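# Seat the pet feeder in its taped outline, scoop outside

## Task

Bring the pet feeder inside the taped outline on the table so that its handle tab lines up with the red notch of the outline and both steel bowls rest flat in the feeder's wells. The scoop has to finish lying completely on the table and completely clear of the outline. Everything must stay that way without the robot holding it.

## Robot and tools

Robot: two arms, left_arm and right_arm, each ending in a two-finger gripper. Cameras: cam_high and cam_low (fixed, 504x504) and cam_left_wrist and cam_right_wrist (fisheye, 616x616 each).

World frame: all poses in results share one frame. Its origin sits on the table top midway between the arms. +z is up, +x reaches out over the table, and left_arm is on the +y side. The arm names do not indicate image sides. Each state line gives end_effector_position (metres) and end_effector_quat_wxyz per arm. The reported position can be slightly wrong, more so when the arm is stretched far. The gripper's own axes: its fingers point along +z and close along y. The reported point lies between the finger pads, roughly 1 cm back from the tips.

The 14-number row (used by execute_actions and move): one flat list covering both arms. The first 7 numbers are left_arm: dx, dy, dz, rx, ry, rz, opening. The next 7 are right_arm in the same order. Every value must be within [-1, 1], and all 14 are required even if one arm stays still. dx..rz are an offset, not a pose. They are expressed in that gripper's own axes and measured from the gripper pose in the most recent result that shows it. Before any such result exists, or for later calls within the same reply, they are measured from where the gripper is when the command begins. Scale: 1.0 equals 0.6 m of translation or 180 degrees of rotation. rx, ry, rz form a single rotation vector. opening is absolute, not an offset: +1 is fully open (0.094 m) and -1 is closed. Zero offsets do not hold still. They pull the arm back to the reference pose. To keep an arm put, send the offset back to where you want it in the first call of a reply, then zeros.

execute_actions(actions, pictures): actions is a list containing at most one item.
- An empty list just reports the current state.
- {"rows": [...], "steps": n}: n is 1-15 control steps (default 15, each 1/30 s). There are 1-15 rows, and one row is applied per step. The last row repeats if the rows run out. Every row counts from the same reference pose, not from the row before it.
- {"steps": n} with no rows: a wait of up to 300 steps, counted from the previous result, so your reply time uses some of it.
- pictures (boolean) controls whether images come back. They do by default.
A refused call sends nothing to the robot.

move(target, speed): target is one 14-number row as above, and each gripper travels in a straight line toward it. speed is m/s, 0.002-0.5, default 0.25. Rotation is capped at twice that value in rad/s. A move takes 0.5-10 s. Longer paths are cut off at 10 s, short of the target. Openings are sent when the move starts. Paths ignore obstacles and the other arm. Grippers lag and may overshoot the speed, especially with a nearly straight arm. The result adds a "move:" line with the ending (done, off_target, moving, held, fault) and any limits. limits=paced means the pose was clipped. limits=held means some steps were blocked, after which motion can jump fast. It also gives each gripper's distance to its target.

wait(seconds): 0-10 s, sends nothing new. zoom_image(camera, region): region is [x0, y0, x1, y1] in that camera's image pixels, at most 504x504, with the origin at the top-left. It returns a closer look at the latest image. finished_scene(scene): pass the current scene's number to end and grade it. This cannot be undone. Replying without any tool call also ends things, so always call a tool.

Controller behaviour: each step, the commanded pose is clipped to within 70 mm and 16 degrees of the measured pose. Joints then follow by damped IK, with position favoured over orientation. After an action, the arm continues only to its last clipped pose, so a distant goal needs several actions. Check the pose reported afterwards. Joint friction may leave the gripper up to about 31 mm off, and very small commands may do nothing. A "pose unreachable" line or HELD marks steps the clearance check changed or blocked. "Hand target" shows where the controller is currently driving each gripper. Joint ranges (rad): waist -2.618 to 3.054, shoulder 0 to 3.142, elbow 0 to 3.142, wrist pitch ±1.571, wrist yaw ±1.571, wrist roll ±2.094. The simulation keeps running while you think, and fingers still in motion keep moving.

Gripping: grip_measured uses the same scale as opening. To hold something, command about 0.03 below grip_measured for a firm grasp, or less below for a lighter one. Readings may be off by about 1 mm. Finger force tops out around 50-62 N and is weaker on parts thinner than about 2 mm. An arm blocked by an object keeps pushing until you send a new command.

Heat: carrying loads warms the motors. A MOTOR HOT line appears at 75 °C. At 90 °C that arm stops for 10 s. At 100 °C the arm goes limp and drops what it holds. These are reported as OVER-TEMPERATURE FAULT lines. Avoid long holds.

Cautions: occasionally an external tug hits a held part, or a loose object gets nudged. Never let anything leave the table. Keep the arms from colliding or pressing on each other. Approach contacts slowly, because faster moves and targets set deeper past the contact push harder. Avoid drops, slips, slams and hard pushes. Release everything before ending so that the result stands on its own.

Each tool is called as name([rows], argument=value, ...), one row to a line, values as JSON.

## Session

execute_actions(actions=[])

Scene clock: 0.00 s of 5400.00 s.
left_arm: end_effector_position=(+0.1297, +0.6009, +0.2881) grip_measured=+1.000 end_effector_quat_wxyz=(-0.207, +0.739, -0.638, -0.057) | right_arm: end_effector_position=(+0.3485, +0.1458, +0.2096) grip_measured=+1.000 end_effector_quat_wxyz=(-0.068, +0.409, +0.804, +0.426)
Joint positions: left_arm=[ 1.042  1.772  2.116 -1.486  0.051 -0.48   0.094] | right_arm=[ 0.592  2.019  1.848 -0.598 -0.443  1.807  0.094]
Joint velocities: left_arm=[ 0.007  0.007 -0.017 -0.007  0.051 -0.051  0.   ] | right_arm=[ 0.017  0.012 -0.007 -0.11   0.037 -0.051  0.   ]
Motor temperatures (°C, as the motors report them): left_arm=[27 26 27 24 24 27] | right_arm=[26 28 25 27 26 25]
Hand target (left_arm): +0.130, +0.601, +0.288; -0.207, +0.739, -0.638, -0.057
Hand target (right_arm): +0.349, +0.146, +0.210; -0.068, +0.409, +0.804, +0.426

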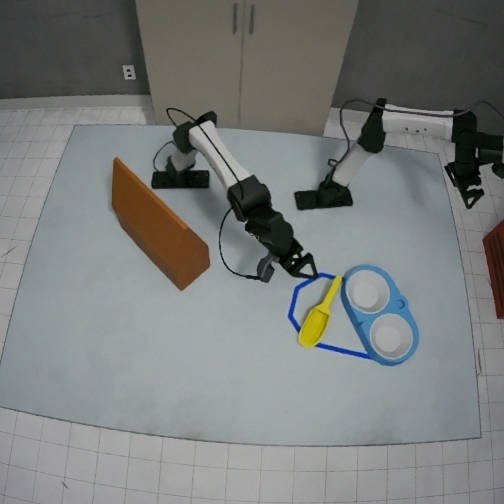

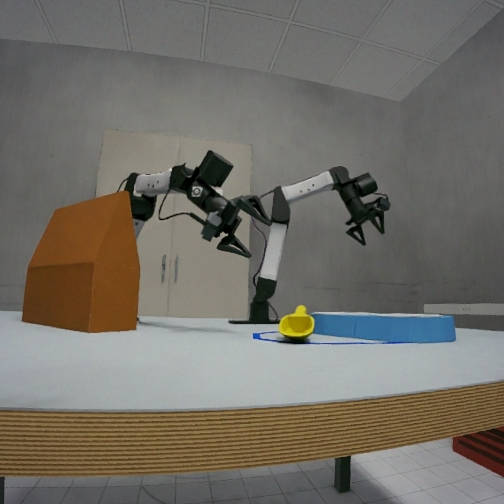

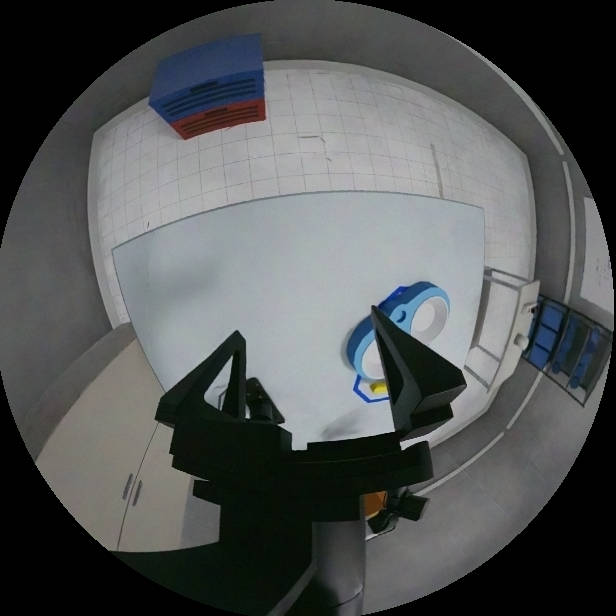

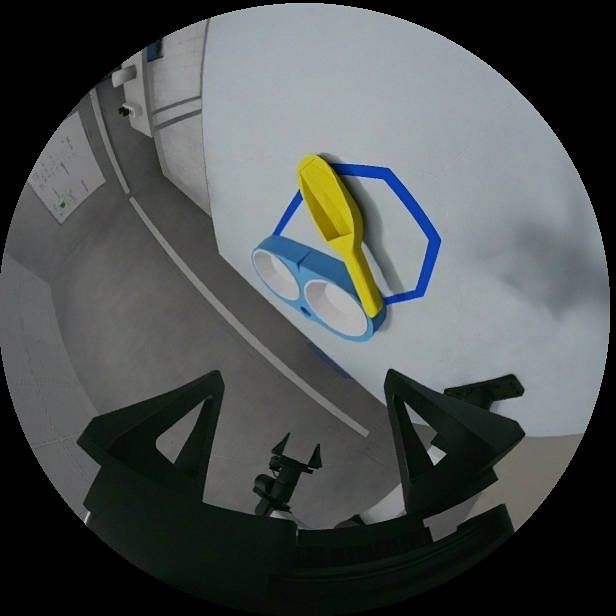

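zoom_image(camera="cam_high", region=[250, 230, 450, 400])

zoom_image(camera="cam_low", region=[230, 270, 480, 380])

Region (250, 230, 450, 400) of cam_high's 504x504 image, scaled by 2.520, with more detail than that image has; it fills the top 428 rows of this view, and the rest is white.

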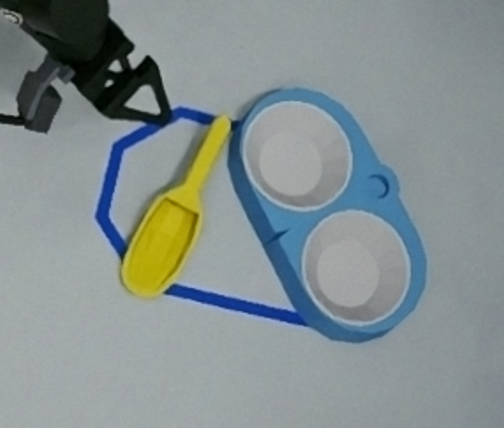

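Region (230, 270, 480, 380) of cam_low's 504x504 image, scaled by 2.016, with more detail than that image has; it fills the top 222 rows of this view, and the rest is white.

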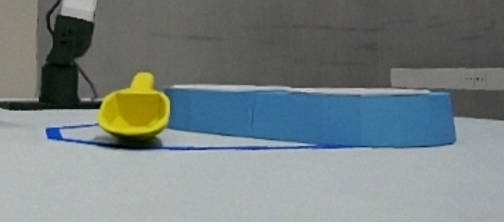

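move(target=[0.729,-0.304,0.051,0.081,0.148,0.683,1, 0.09,-0.297,-0.469,0,0,0,1])

Scene clock: 46.90 s of 5400.00 s.
left_arm: end_effector_position=(+0.3940, +0.2340, +0.1493) grip_measured=+1.000 end_effector_quat_wxyz=(-0.001, +0.227, +0.974, +0.009) | right_arm: end_effector_position=(+0.1199, -0.0800, +0.2898) grip_measured=+1.000 end_effector_quat_wxyz=(-0.075, +0.416, +0.804, +0.419)
Joint positions: left_arm=[-0.225  2.075  2.037 -1.531 -0.019  0.438  0.094] | right_arm=[ 0.321  0.943  1.247 -1.212 -0.627  1.58   0.094]
Joint velocities: left_arm=[ 0.002  0.007 -0.002 -0.095  0.007 -0.037  0.   ] | right_arm=[ 0.007  0.002  0.007 -0.037 -0.051  0.022  0.   ]
Motor temperatures (°C, as the motors report them): left_arm=[27 32 31 27 24 27] | right_arm=[26 43 31 31 26 25]
Hand target (left_arm): +0.395, +0.231, +0.149; -0.005, +0.234, +0.972, +0.008
Hand target (right_arm): +0.117, -0.082, +0.297; -0.069, +0.410, +0.803, +0.427
Off the commanded pose (left_arm): 0.008 m, 1 deg.
Off the commanded pose (right_arm): 0.010 m, 1 deg.
After step 90, 38.93 s passed at rest.
move: done
camera_calibration (this result's frames):
cam_left_wrist: T_world_to_cam=[[-0.660616, -0.750293, -0.0254378, 0.438818], [-0.541806, 0.453046, 0.707952, 0.0172884], [-0.519646, 0.481467, -0.705803, 0.328781], [0, 0, 0, 1]] pos_world=[0.470107, 0.163113, 0.230978]
cam_right_wrist: T_world_to_cam=[[-0.735065, -0.282511, -0.616334, 0.241625], [-0.677173, 0.261118, 0.687934, -0.0559688], [-0.0334132, 0.923041, -0.383248, 0.283936], [0, 0, 0, 1]] pos_world=[0.149197, -0.179208, 0.296243]

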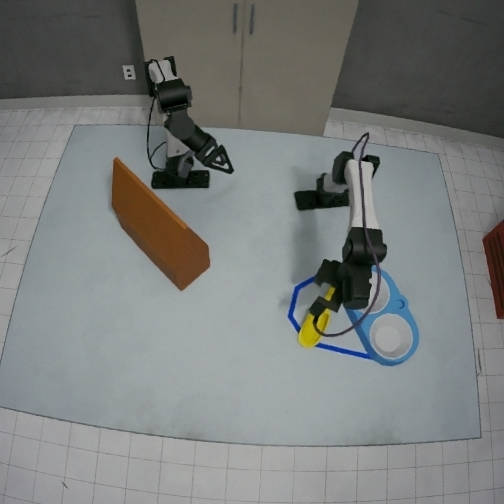

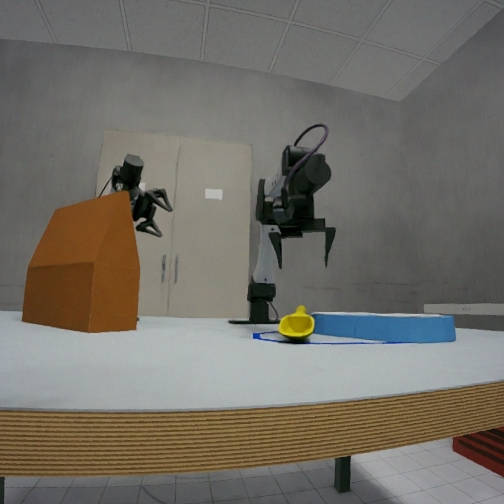

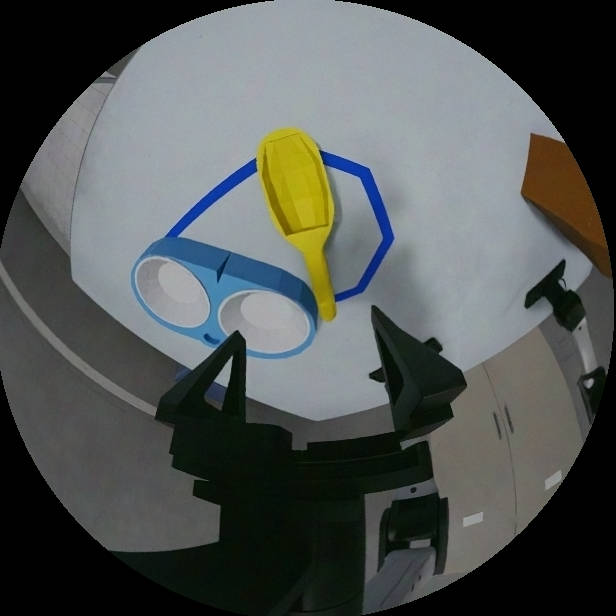

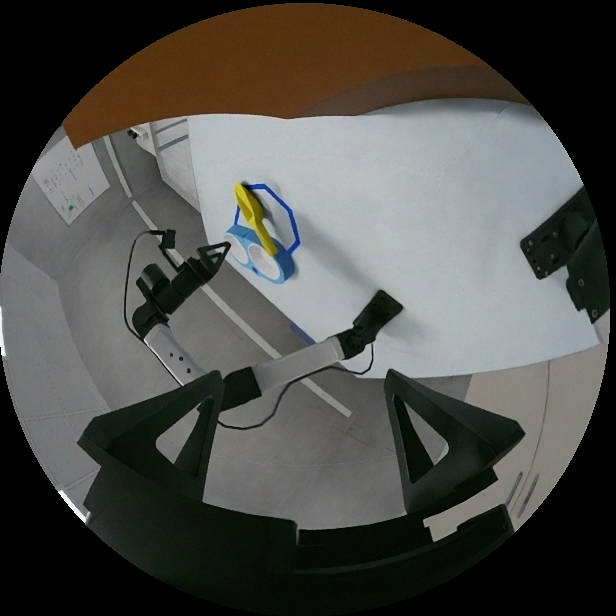

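move(target=[0.01,-0.02,0.12,0,0,0,0.1, 0,0,0,0,0,0,1], speed=0.1)

Scene clock: 54.47 s of 5400.00 s.
left_arm: end_effector_position=(+0.3847, +0.2309, +0.0769) grip_measured=+0.102 end_effector_quat_wxyz=(-0.006, +0.225, +0.974, +0.008) | right_arm: end_effector_position=(+0.1194, -0.0800, +0.2896) grip_measured=+1.000 end_effector_quat_wxyz=(-0.075, +0.415, +0.804, +0.418)
Joint positions: left_arm=[-0.233  2.03   1.681 -1.23  -0.019  0.426  0.052] | right_arm=[ 0.321  0.943  1.247 -1.215 -0.628  1.578  0.094]
Joint velocities: left_arm=[ 0.002  0.007 -0.027 -0.007 -0.007  0.007 -0.001] | right_arm=[ 0.002 -0.012  0.002 -0.022  0.037  0.007  0.   ]
Motor temperatures (°C, as the motors report them): left_arm=[27 33 32 26 24 27] | right_arm=[26 40 31 31 26 25]
Hand target (left_arm): +0.383, +0.227, +0.077; -0.002, +0.226, +0.974, +0.009
Hand target (right_arm): +0.120, -0.080, +0.290; -0.075, +0.416, +0.804, +0.419
Off the commanded pose (left_arm): 0.004 m, 1 deg.
Off the commanded pose (right_arm): 0.001 m, 0 deg.
After step 90, 3.23 s passed at rest.
move: done
camera_calibration (this result's frames):
cam_left_wrist: T_world_to_cam=[[-0.658534, -0.752299, -0.0194862, 0.427748], [-0.536563, 0.451217, 0.713094, 0.0629139], [-0.527667, 0.480053, -0.700797, 0.277345], [0, 0, 0, 1]] pos_world=[0.461789, 0.160266, 0.157834]
cam_right_wrist: T_world_to_cam=[[-0.735171, -0.284232, -0.615415, 0.240742], [-0.676946, 0.260162, 0.68852, -0.056416], [-0.035592, 0.922783, -0.383674, 0.284233], [0, 0, 0, 1]] pos_world=[0.148913, -0.179181, 0.296052]

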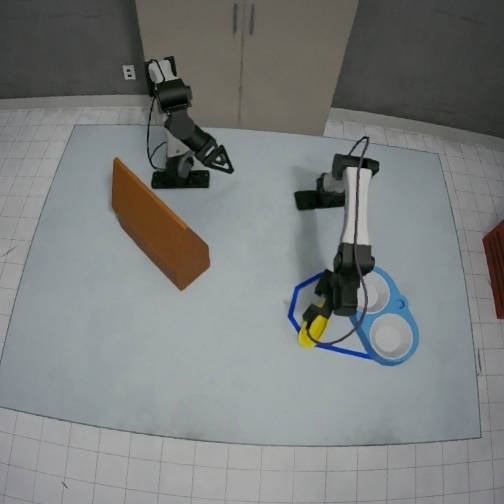

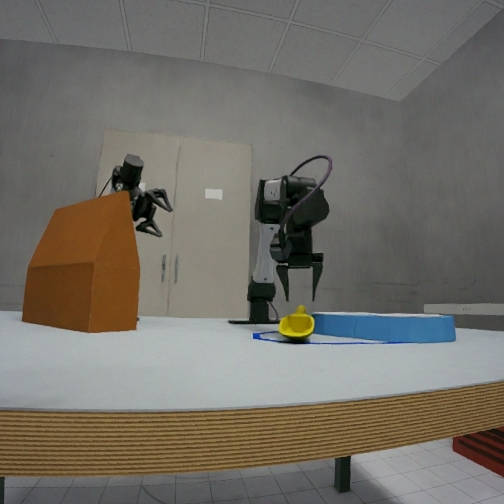

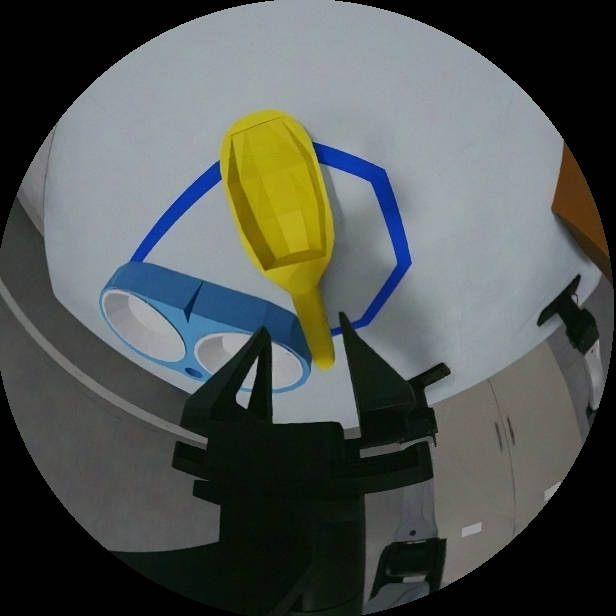

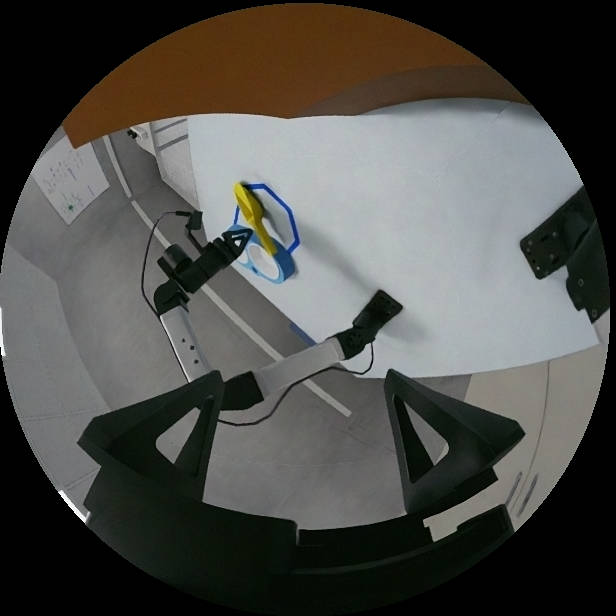

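move(target=[0.02,-0.012,0.07,0,0,0,0.1, 0,0,0,0,0,0,1], speed=0.05)

Scene clock: 59.77 s of 5400.00 s.
left_arm: end_effector_position=(+0.3724, +0.2313, +0.0353) grip_measured=+0.102 end_effector_quat_wxyz=(-0.010, +0.225, +0.974, +0.008) | right_arm: end_effector_position=(+0.1194, -0.0800, +0.2896) grip_measured=+1.000 end_effector_quat_wxyz=(-0.075, +0.415, +0.804, +0.418)
Joint positions: left_arm=[-0.233  2.022  1.501 -1.066 -0.019  0.426  0.052] | right_arm=[ 0.321  0.943  1.247 -1.215 -0.628  1.578  0.094]
Joint velocities: left_arm=[-0.002  0.002 -0.012  0.007  0.022  0.022  0.001] | right_arm=[-0.007 -0.007 -0.007 -0.051 -0.037 -0.095  0.   ]
Motor temperatures (°C, as the motors report them): left_arm=[27 35 32 26 24 27] | right_arm=[26 38 31 31 26 25]
Hand target (left_arm): +0.370, +0.230, +0.035; -0.006, +0.225, +0.974, +0.008
Hand target (right_arm): +0.119, -0.080, +0.290; -0.075, +0.415, +0.804, +0.418
Off the commanded pose (left_arm): 0.002 m, 0 deg.
Off the commanded pose (right_arm): 0.000 m, 0 deg.
After step 90, 0.93 s passed at rest.
move: done
camera_calibration (this result's frames):
cam_left_wrist: T_world_to_cam=[[-0.65867, -0.752295, -0.0143788, 0.418994], [-0.530835, 0.451058, 0.717468, 0.0835793], [-0.533262, 0.480207, -0.696443, 0.24348], [0, 0, 0, 1]] pos_world=[0.450184, 0.160587, 0.115629]
cam_right_wrist: T_world_to_cam=[[-0.735171, -0.284232, -0.615415, 0.240742], [-0.676946, 0.260162, 0.68852, -0.056416], [-0.035592, 0.922783, -0.383674, 0.284233], [0, 0, 0, 1]] pos_world=[0.148913, -0.179181, 0.296052]

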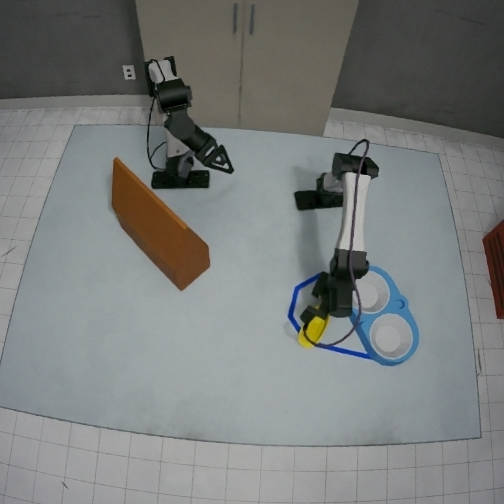

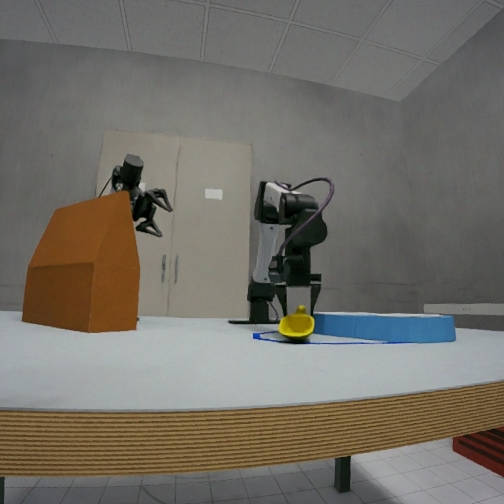

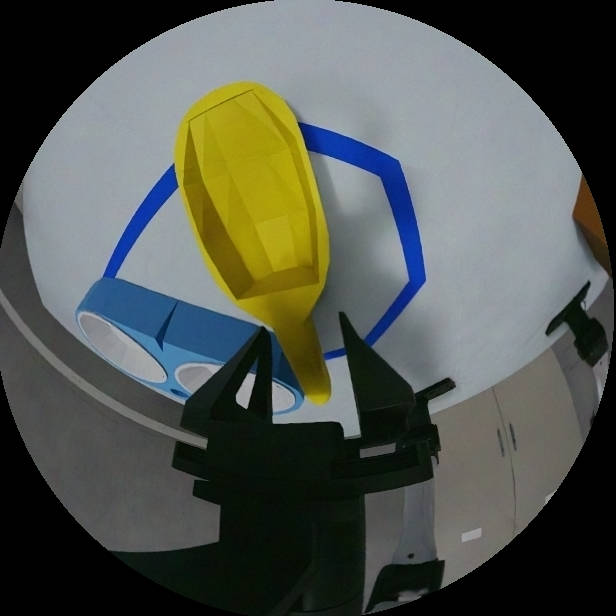

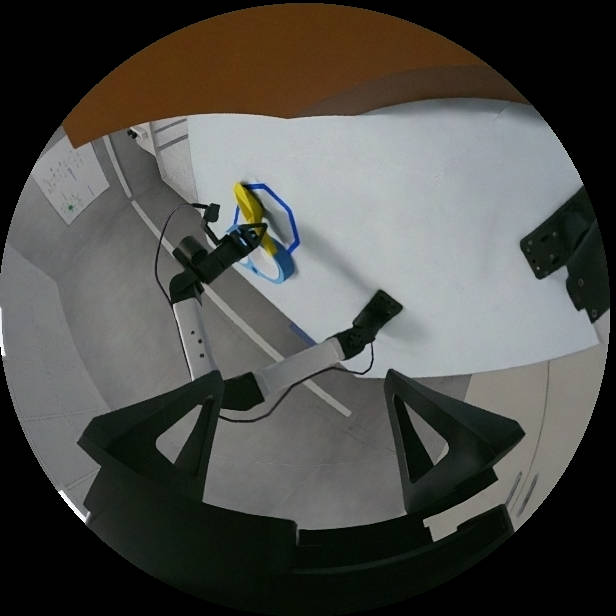

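move(target=[0,0,0,0,0,0,-0.7, 0,0,0,0,0,0,1])

Scene clock: 65.53 s of 5400.00 s.
left_arm: end_effector_position=(+0.3729, +0.2313, +0.0353) grip_measured=-0.546 end_effector_quat_wxyz=(-0.009, +0.225, +0.974, +0.008) | right_arm: end_effector_position=(+0.1194, -0.0800, +0.2896) grip_measured=+1.000 end_effector_quat_wxyz=(-0.075, +0.415, +0.804, +0.418)
Joint positions: left_arm=[-0.233  2.022  1.501 -1.064 -0.019  0.427  0.021] | right_arm=[ 0.321  0.943  1.247 -1.215 -0.628  1.578  0.094]
Joint velocities: left_arm=[ 0.007  0.002 -0.007 -0.022  0.007 -0.095  0.   ] | right_arm=[-0.012 -0.012  0.007 -0.066 -0.007 -0.081  0.   ]
Motor temperatures (°C, as the motors report them): left_arm=[27 36 32 26 24 27] | right_arm=[26 36 31 32 26 25]
Hand target (left_arm): +0.372, +0.231, +0.035; -0.010, +0.225, +0.974, +0.008
Hand target (right_arm): +0.119, -0.080, +0.290; -0.075, +0.415, +0.804, +0.418
Off the commanded pose (left_arm): 0.000 m, 0 deg.
Off the commanded pose (right_arm): 0.000 m, 0 deg.
After step 90, 2.07 s passed at rest.
move: done
camera_calibration (this result's frames):
cam_left_wrist: T_world_to_cam=[[-0.658932, -0.752035, -0.0158798, 0.419434], [-0.53203, 0.451032, 0.716599, 0.0842919], [-0.531745, 0.480638, -0.697305, 0.243066], [0, 0, 0, 1]] pos_world=[0.450474, 0.160584, 0.115748]
cam_right_wrist: T_world_to_cam=[[-0.735171, -0.284232, -0.615415, 0.240742], [-0.676946, 0.260162, 0.68852, -0.056416], [-0.035592, 0.922783, -0.383674, 0.284233], [0, 0, 0, 1]] pos_world=[0.148913, -0.179181, 0.296052]

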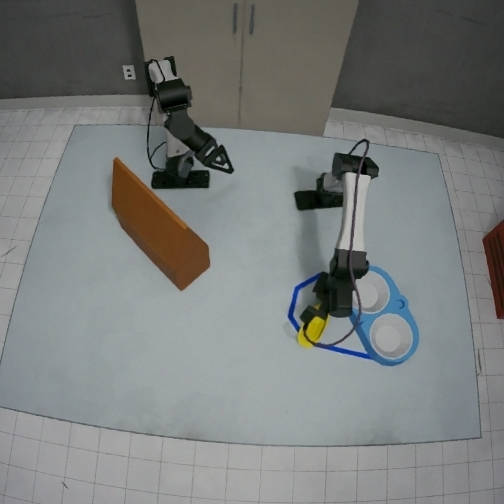

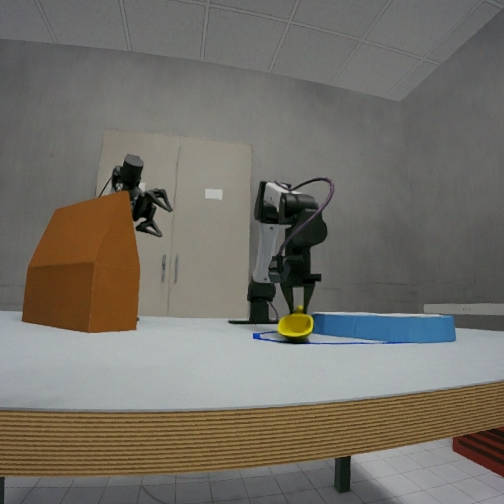

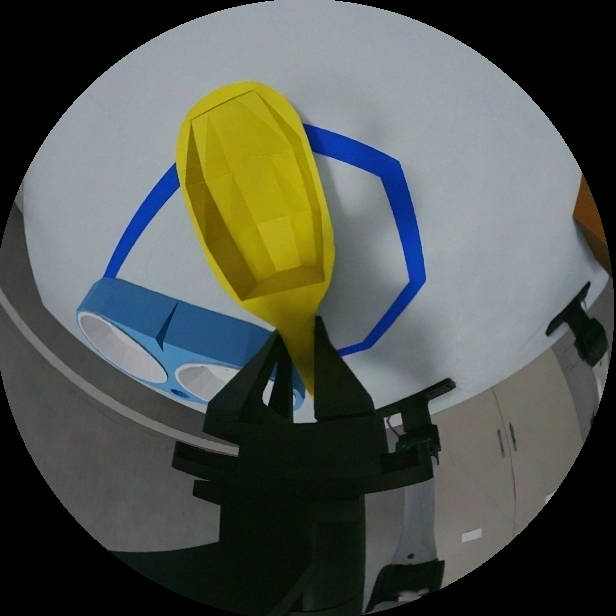

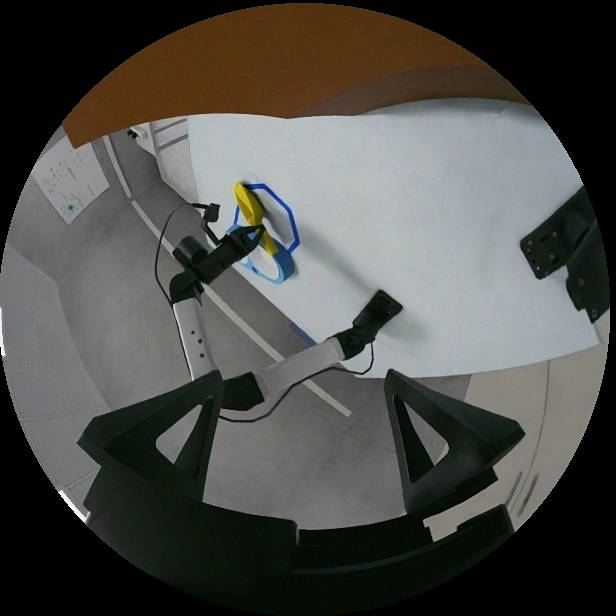

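move(target=[0,0,-0.04,0,0,0,-0.6, 0,0,0,0,0,0,1], speed=0.08)

move(target=[-0.161,-0.33,0,0,0,0,-0.6, 0,0,0,0,0,0,1], speed=0.15)

move(target=[0,0,0.037,0,0,0,-0.6, 0,0,0,0,0,0,1], speed=0.04)

Scene clock: 73.17 s of 5400.00 s.
left_arm: end_effector_position=(+0.3684, +0.2315, +0.0493) grip_measured=-0.546 end_effector_quat_wxyz=(-0.021, +0.225, +0.974, +0.005) | right_arm: end_effector_position=(+0.1194, -0.0800, +0.2896) grip_measured=+1.000 end_effector_quat_wxyz=(-0.075, +0.415, +0.804, +0.418)
Joint positions: left_arm=[-0.233  2.015  1.547 -1.142 -0.019  0.427  0.021] | right_arm=[ 0.321  0.943  1.247 -1.215 -0.628  1.578  0.094]
Joint velocities: left_arm=[-0.012  0.022  0.022 -0.037 -0.037  0.051 -0.   ] | right_arm=[-0.007 -0.012 -0.007 -0.007 -0.037 -0.007  0.   ]
Motor temperatures (°C, as the motors report them): left_arm=[27 37 32 26 24 27] | right_arm=[26 35 31 32 26 25]
Hand target (left_arm): +0.373, +0.231, +0.059; -0.009, +0.225, +0.974, +0.008
Hand target (right_arm): +0.119, -0.080, +0.290; -0.075, +0.415, +0.804, +0.418
Off the commanded pose (left_arm): 0.011 m, 1 deg.
Off the commanded pose (right_arm): 0.000 m, 0 deg.
After step 90, 3.73 s passed at rest.
move: off_target (left_arm)
camera_calibration (this result's frames):
cam_left_wrist: T_world_to_cam=[[-0.65913, -0.752029, -0.0000595176, 0.416105], [-0.514103, 0.450537, 0.729873, 0.0647358], [-0.548859, 0.481112, -0.683582, 0.255877], [0, 0, 0, 1]] pos_world=[0.447989, 0.160652, 0.127689]
cam_right_wrist: T_world_to_cam=[[-0.735171, -0.284232, -0.615415, 0.240742], [-0.676946, 0.260162, 0.68852, -0.056416], [-0.035592, 0.922783, -0.383674, 0.284233], [0, 0, 0, 1]] pos_world=[0.148913, -0.179181, 0.296052]

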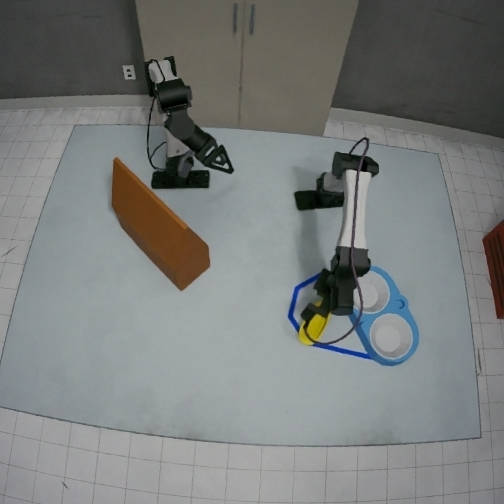

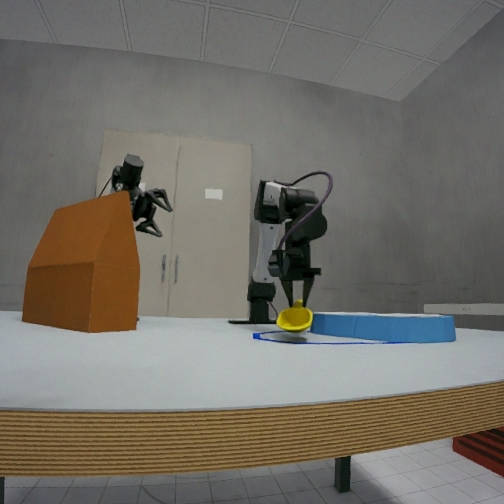

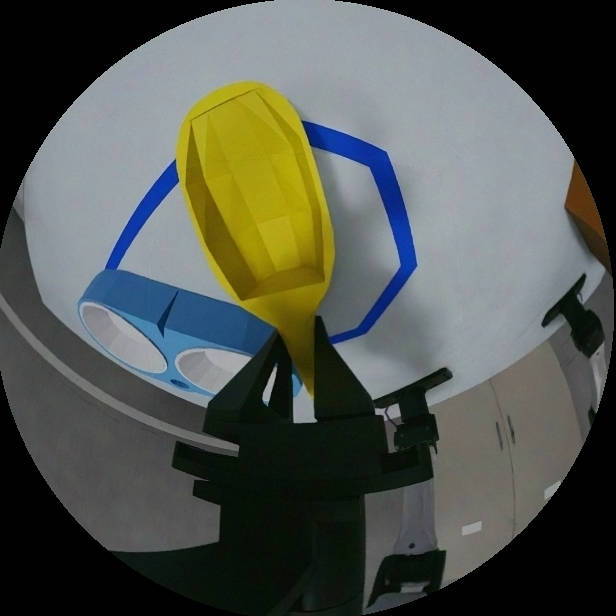

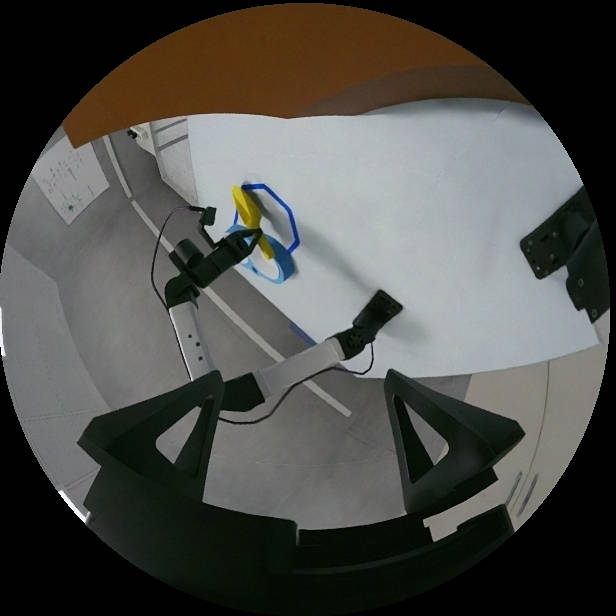

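Scene clock: 75.20 s of 5400.00 s.
left_arm: end_effector_position=(+0.3709, +0.0148, +0.0455) grip_measured=-0.546 end_effector_quat_wxyz=(-0.018, +0.229, +0.973, +0.011) | right_arm: end_effector_position=(+0.1194, -0.0800, +0.2896) grip_measured=+1.000 end_effector_quat_wxyz=(-0.075, +0.415, +0.804, +0.418)
Joint positions: left_arm=[-0.751  2.285  1.959 -1.286 -0.01  -0.083  0.021] | right_arm=[ 0.321  0.943  1.247 -1.215 -0.628  1.578  0.094]
Joint velocities: left_arm=[ 0.007  0.002 -0.017  0.007  0.081  0.007 -0.001] | right_arm=[ 0.002  0.002  0.002  0.007 -0.095 -0.007  0.   ]
Motor temperatures (°C, as the motors report them): left_arm=[27 37 32 26 24 27] | right_arm=[26 34 31 32 26 25]
Hand target (left_arm): +0.373, +0.013, +0.044; -0.020, +0.225, +0.974, +0.010
Hand target (right_arm): +0.119, -0.080, +0.290; -0.075, +0.415, +0.804, +0.418
Off the commanded pose (left_arm): 0.005 m, 1 deg.
Off the commanded pose (right_arm): 0.000 m, 0 deg.
move: done
camera_calibration (this result's frames):
cam_left_wrist: T_world_to_cam=[[-0.665444, -0.746342, -0.0125684, 0.257595], [-0.515971, 0.447746, 0.730273, 0.167087], [-0.539405, 0.492441, -0.68304, 0.35524], [0, 0, 0, 1]] pos_world=[0.449246, -0.0574937, 0.123862]
cam_right_wrist: T_world_to_cam=[[-0.735171, -0.284232, -0.615415, 0.240742], [-0.676946, 0.260162, 0.68852, -0.056416], [-0.035592, 0.922783, -0.383674, 0.284233], [0, 0, 0, 1]] pos_world=[0.148913, -0.179181, 0.296052]

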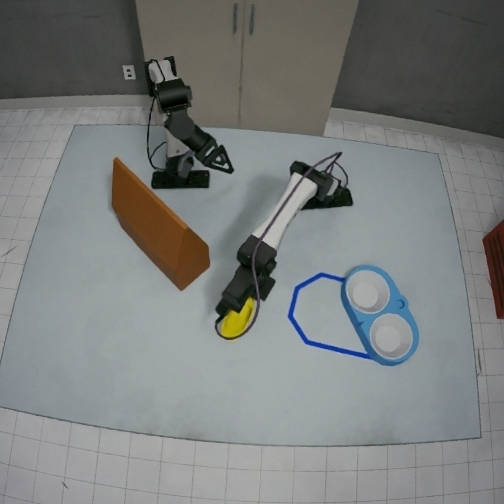

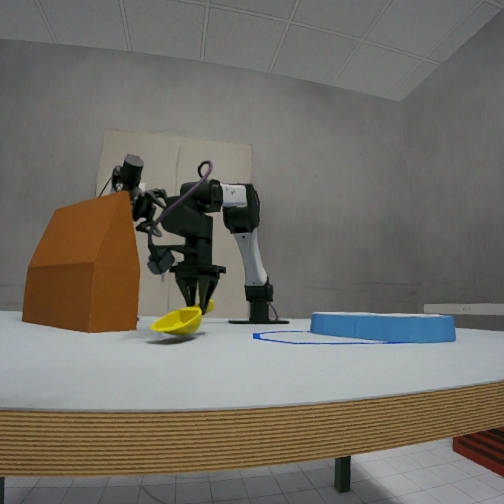

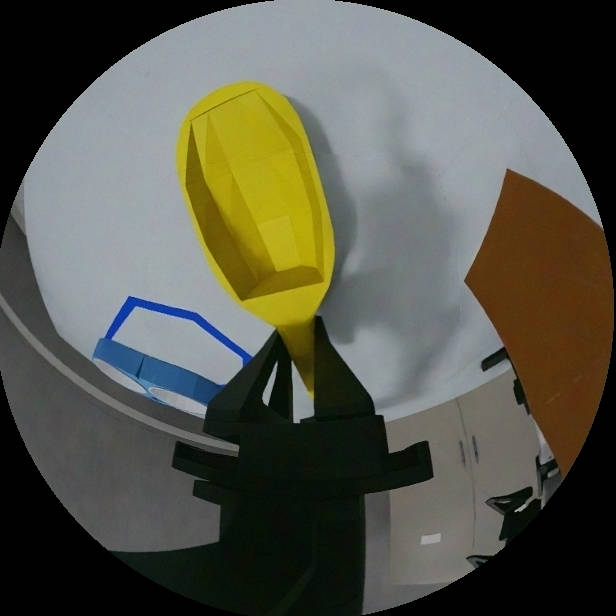

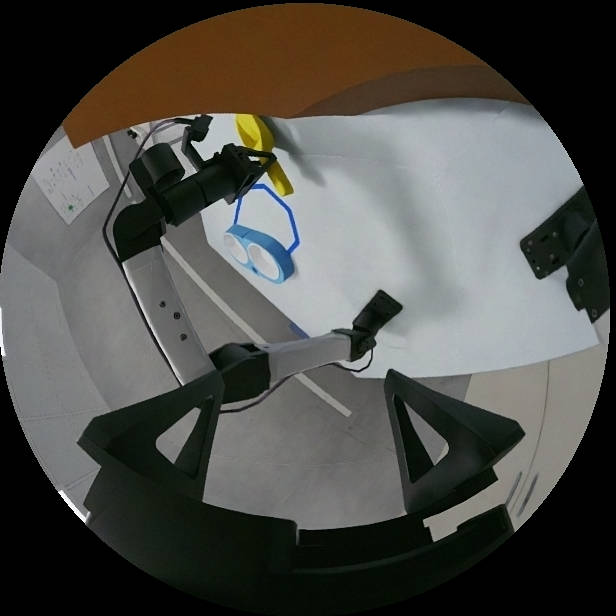

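Scene clock: 76.03 s of 5400.00 s.
left_arm: end_effector_position=(+0.3724, +0.0139, +0.0350) grip_measured=-0.546 end_effector_quat_wxyz=(-0.013, +0.229, +0.973, +0.009) | right_arm: end_effector_position=(+0.1194, -0.0800, +0.2896) grip_measured=+1.000 end_effector_quat_wxyz=(-0.075, +0.415, +0.804, +0.418)
Joint positions: left_arm=[-0.751  2.285  1.917 -1.233 -0.01  -0.083  0.021] | right_arm=[ 0.321  0.943  1.247 -1.215 -0.628  1.578  0.094]
Joint velocities: left_arm=[-0.012 -0.002 -0.012  0.007  0.007  0.022 -0.   ] | right_arm=[ 0.007 -0.007 -0.012 -0.007  0.022 -0.051  0.   ]
Motor temperatures (°C, as the motors report them): left_arm=[27 37 32 26 24 27] | right_arm=[26 34 31 32 26 25]
Hand target (left_arm): +0.370, +0.016, +0.024; -0.019, +0.229, +0.973, +0.011
Hand target (right_arm): +0.119, -0.080, +0.290; -0.075, +0.415, +0.804, +0.418
Off the commanded pose (left_arm): 0.012 m, 1 deg.
Off the commanded pose (right_arm): 0.000 m, 0 deg.
move: off_target (left_arm)
camera_calibration (this result's frames):
cam_left_wrist: T_world_to_cam=[[-0.665311, -0.746422, -0.0146483, 0.257795], [-0.523078, 0.452058, 0.722519, 0.178775], [-0.532682, 0.488362, -0.691196, 0.347099], [0, 0, 0, 1]] pos_world=[0.44992, -0.0579029, 0.114522]
cam_right_wrist: T_world_to_cam=[[-0.735171, -0.284232, -0.615415, 0.240742], [-0.676946, 0.260162, 0.68852, -0.056416], [-0.035592, 0.922783, -0.383674, 0.284233], [0, 0, 0, 1]] pos_world=[0.148913, -0.179181, 0.296052]

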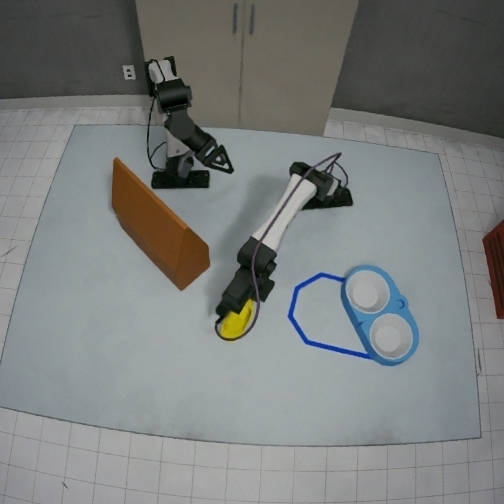

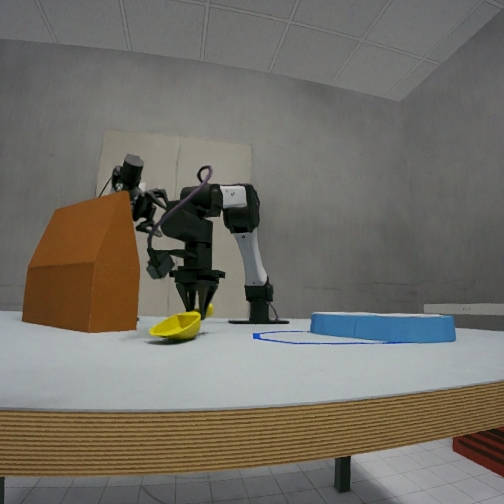

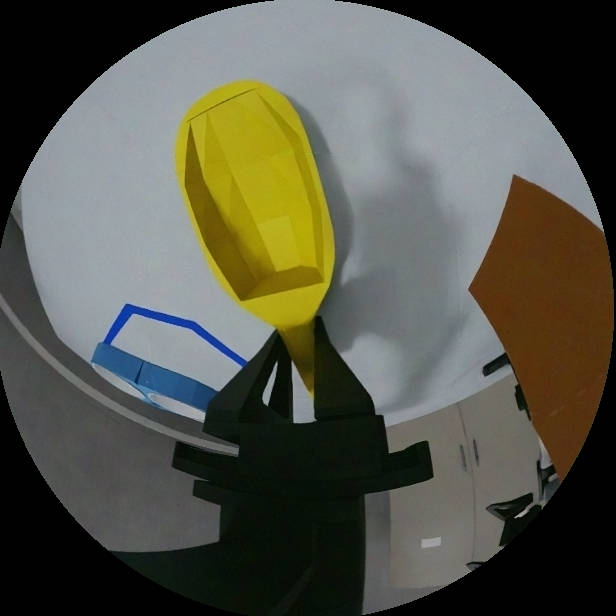

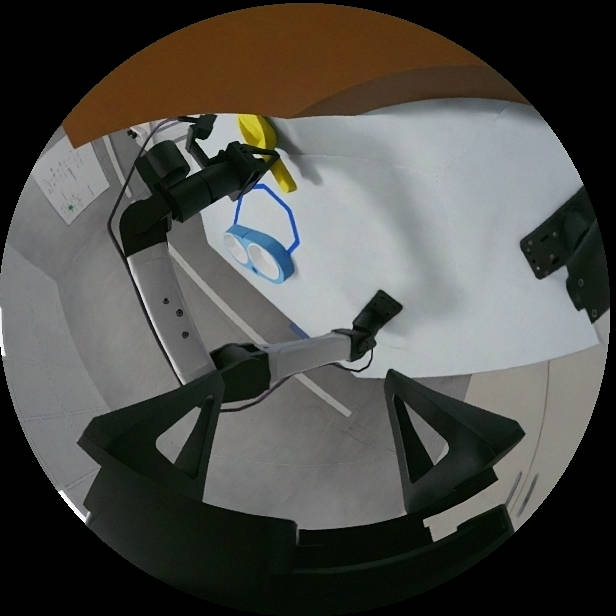

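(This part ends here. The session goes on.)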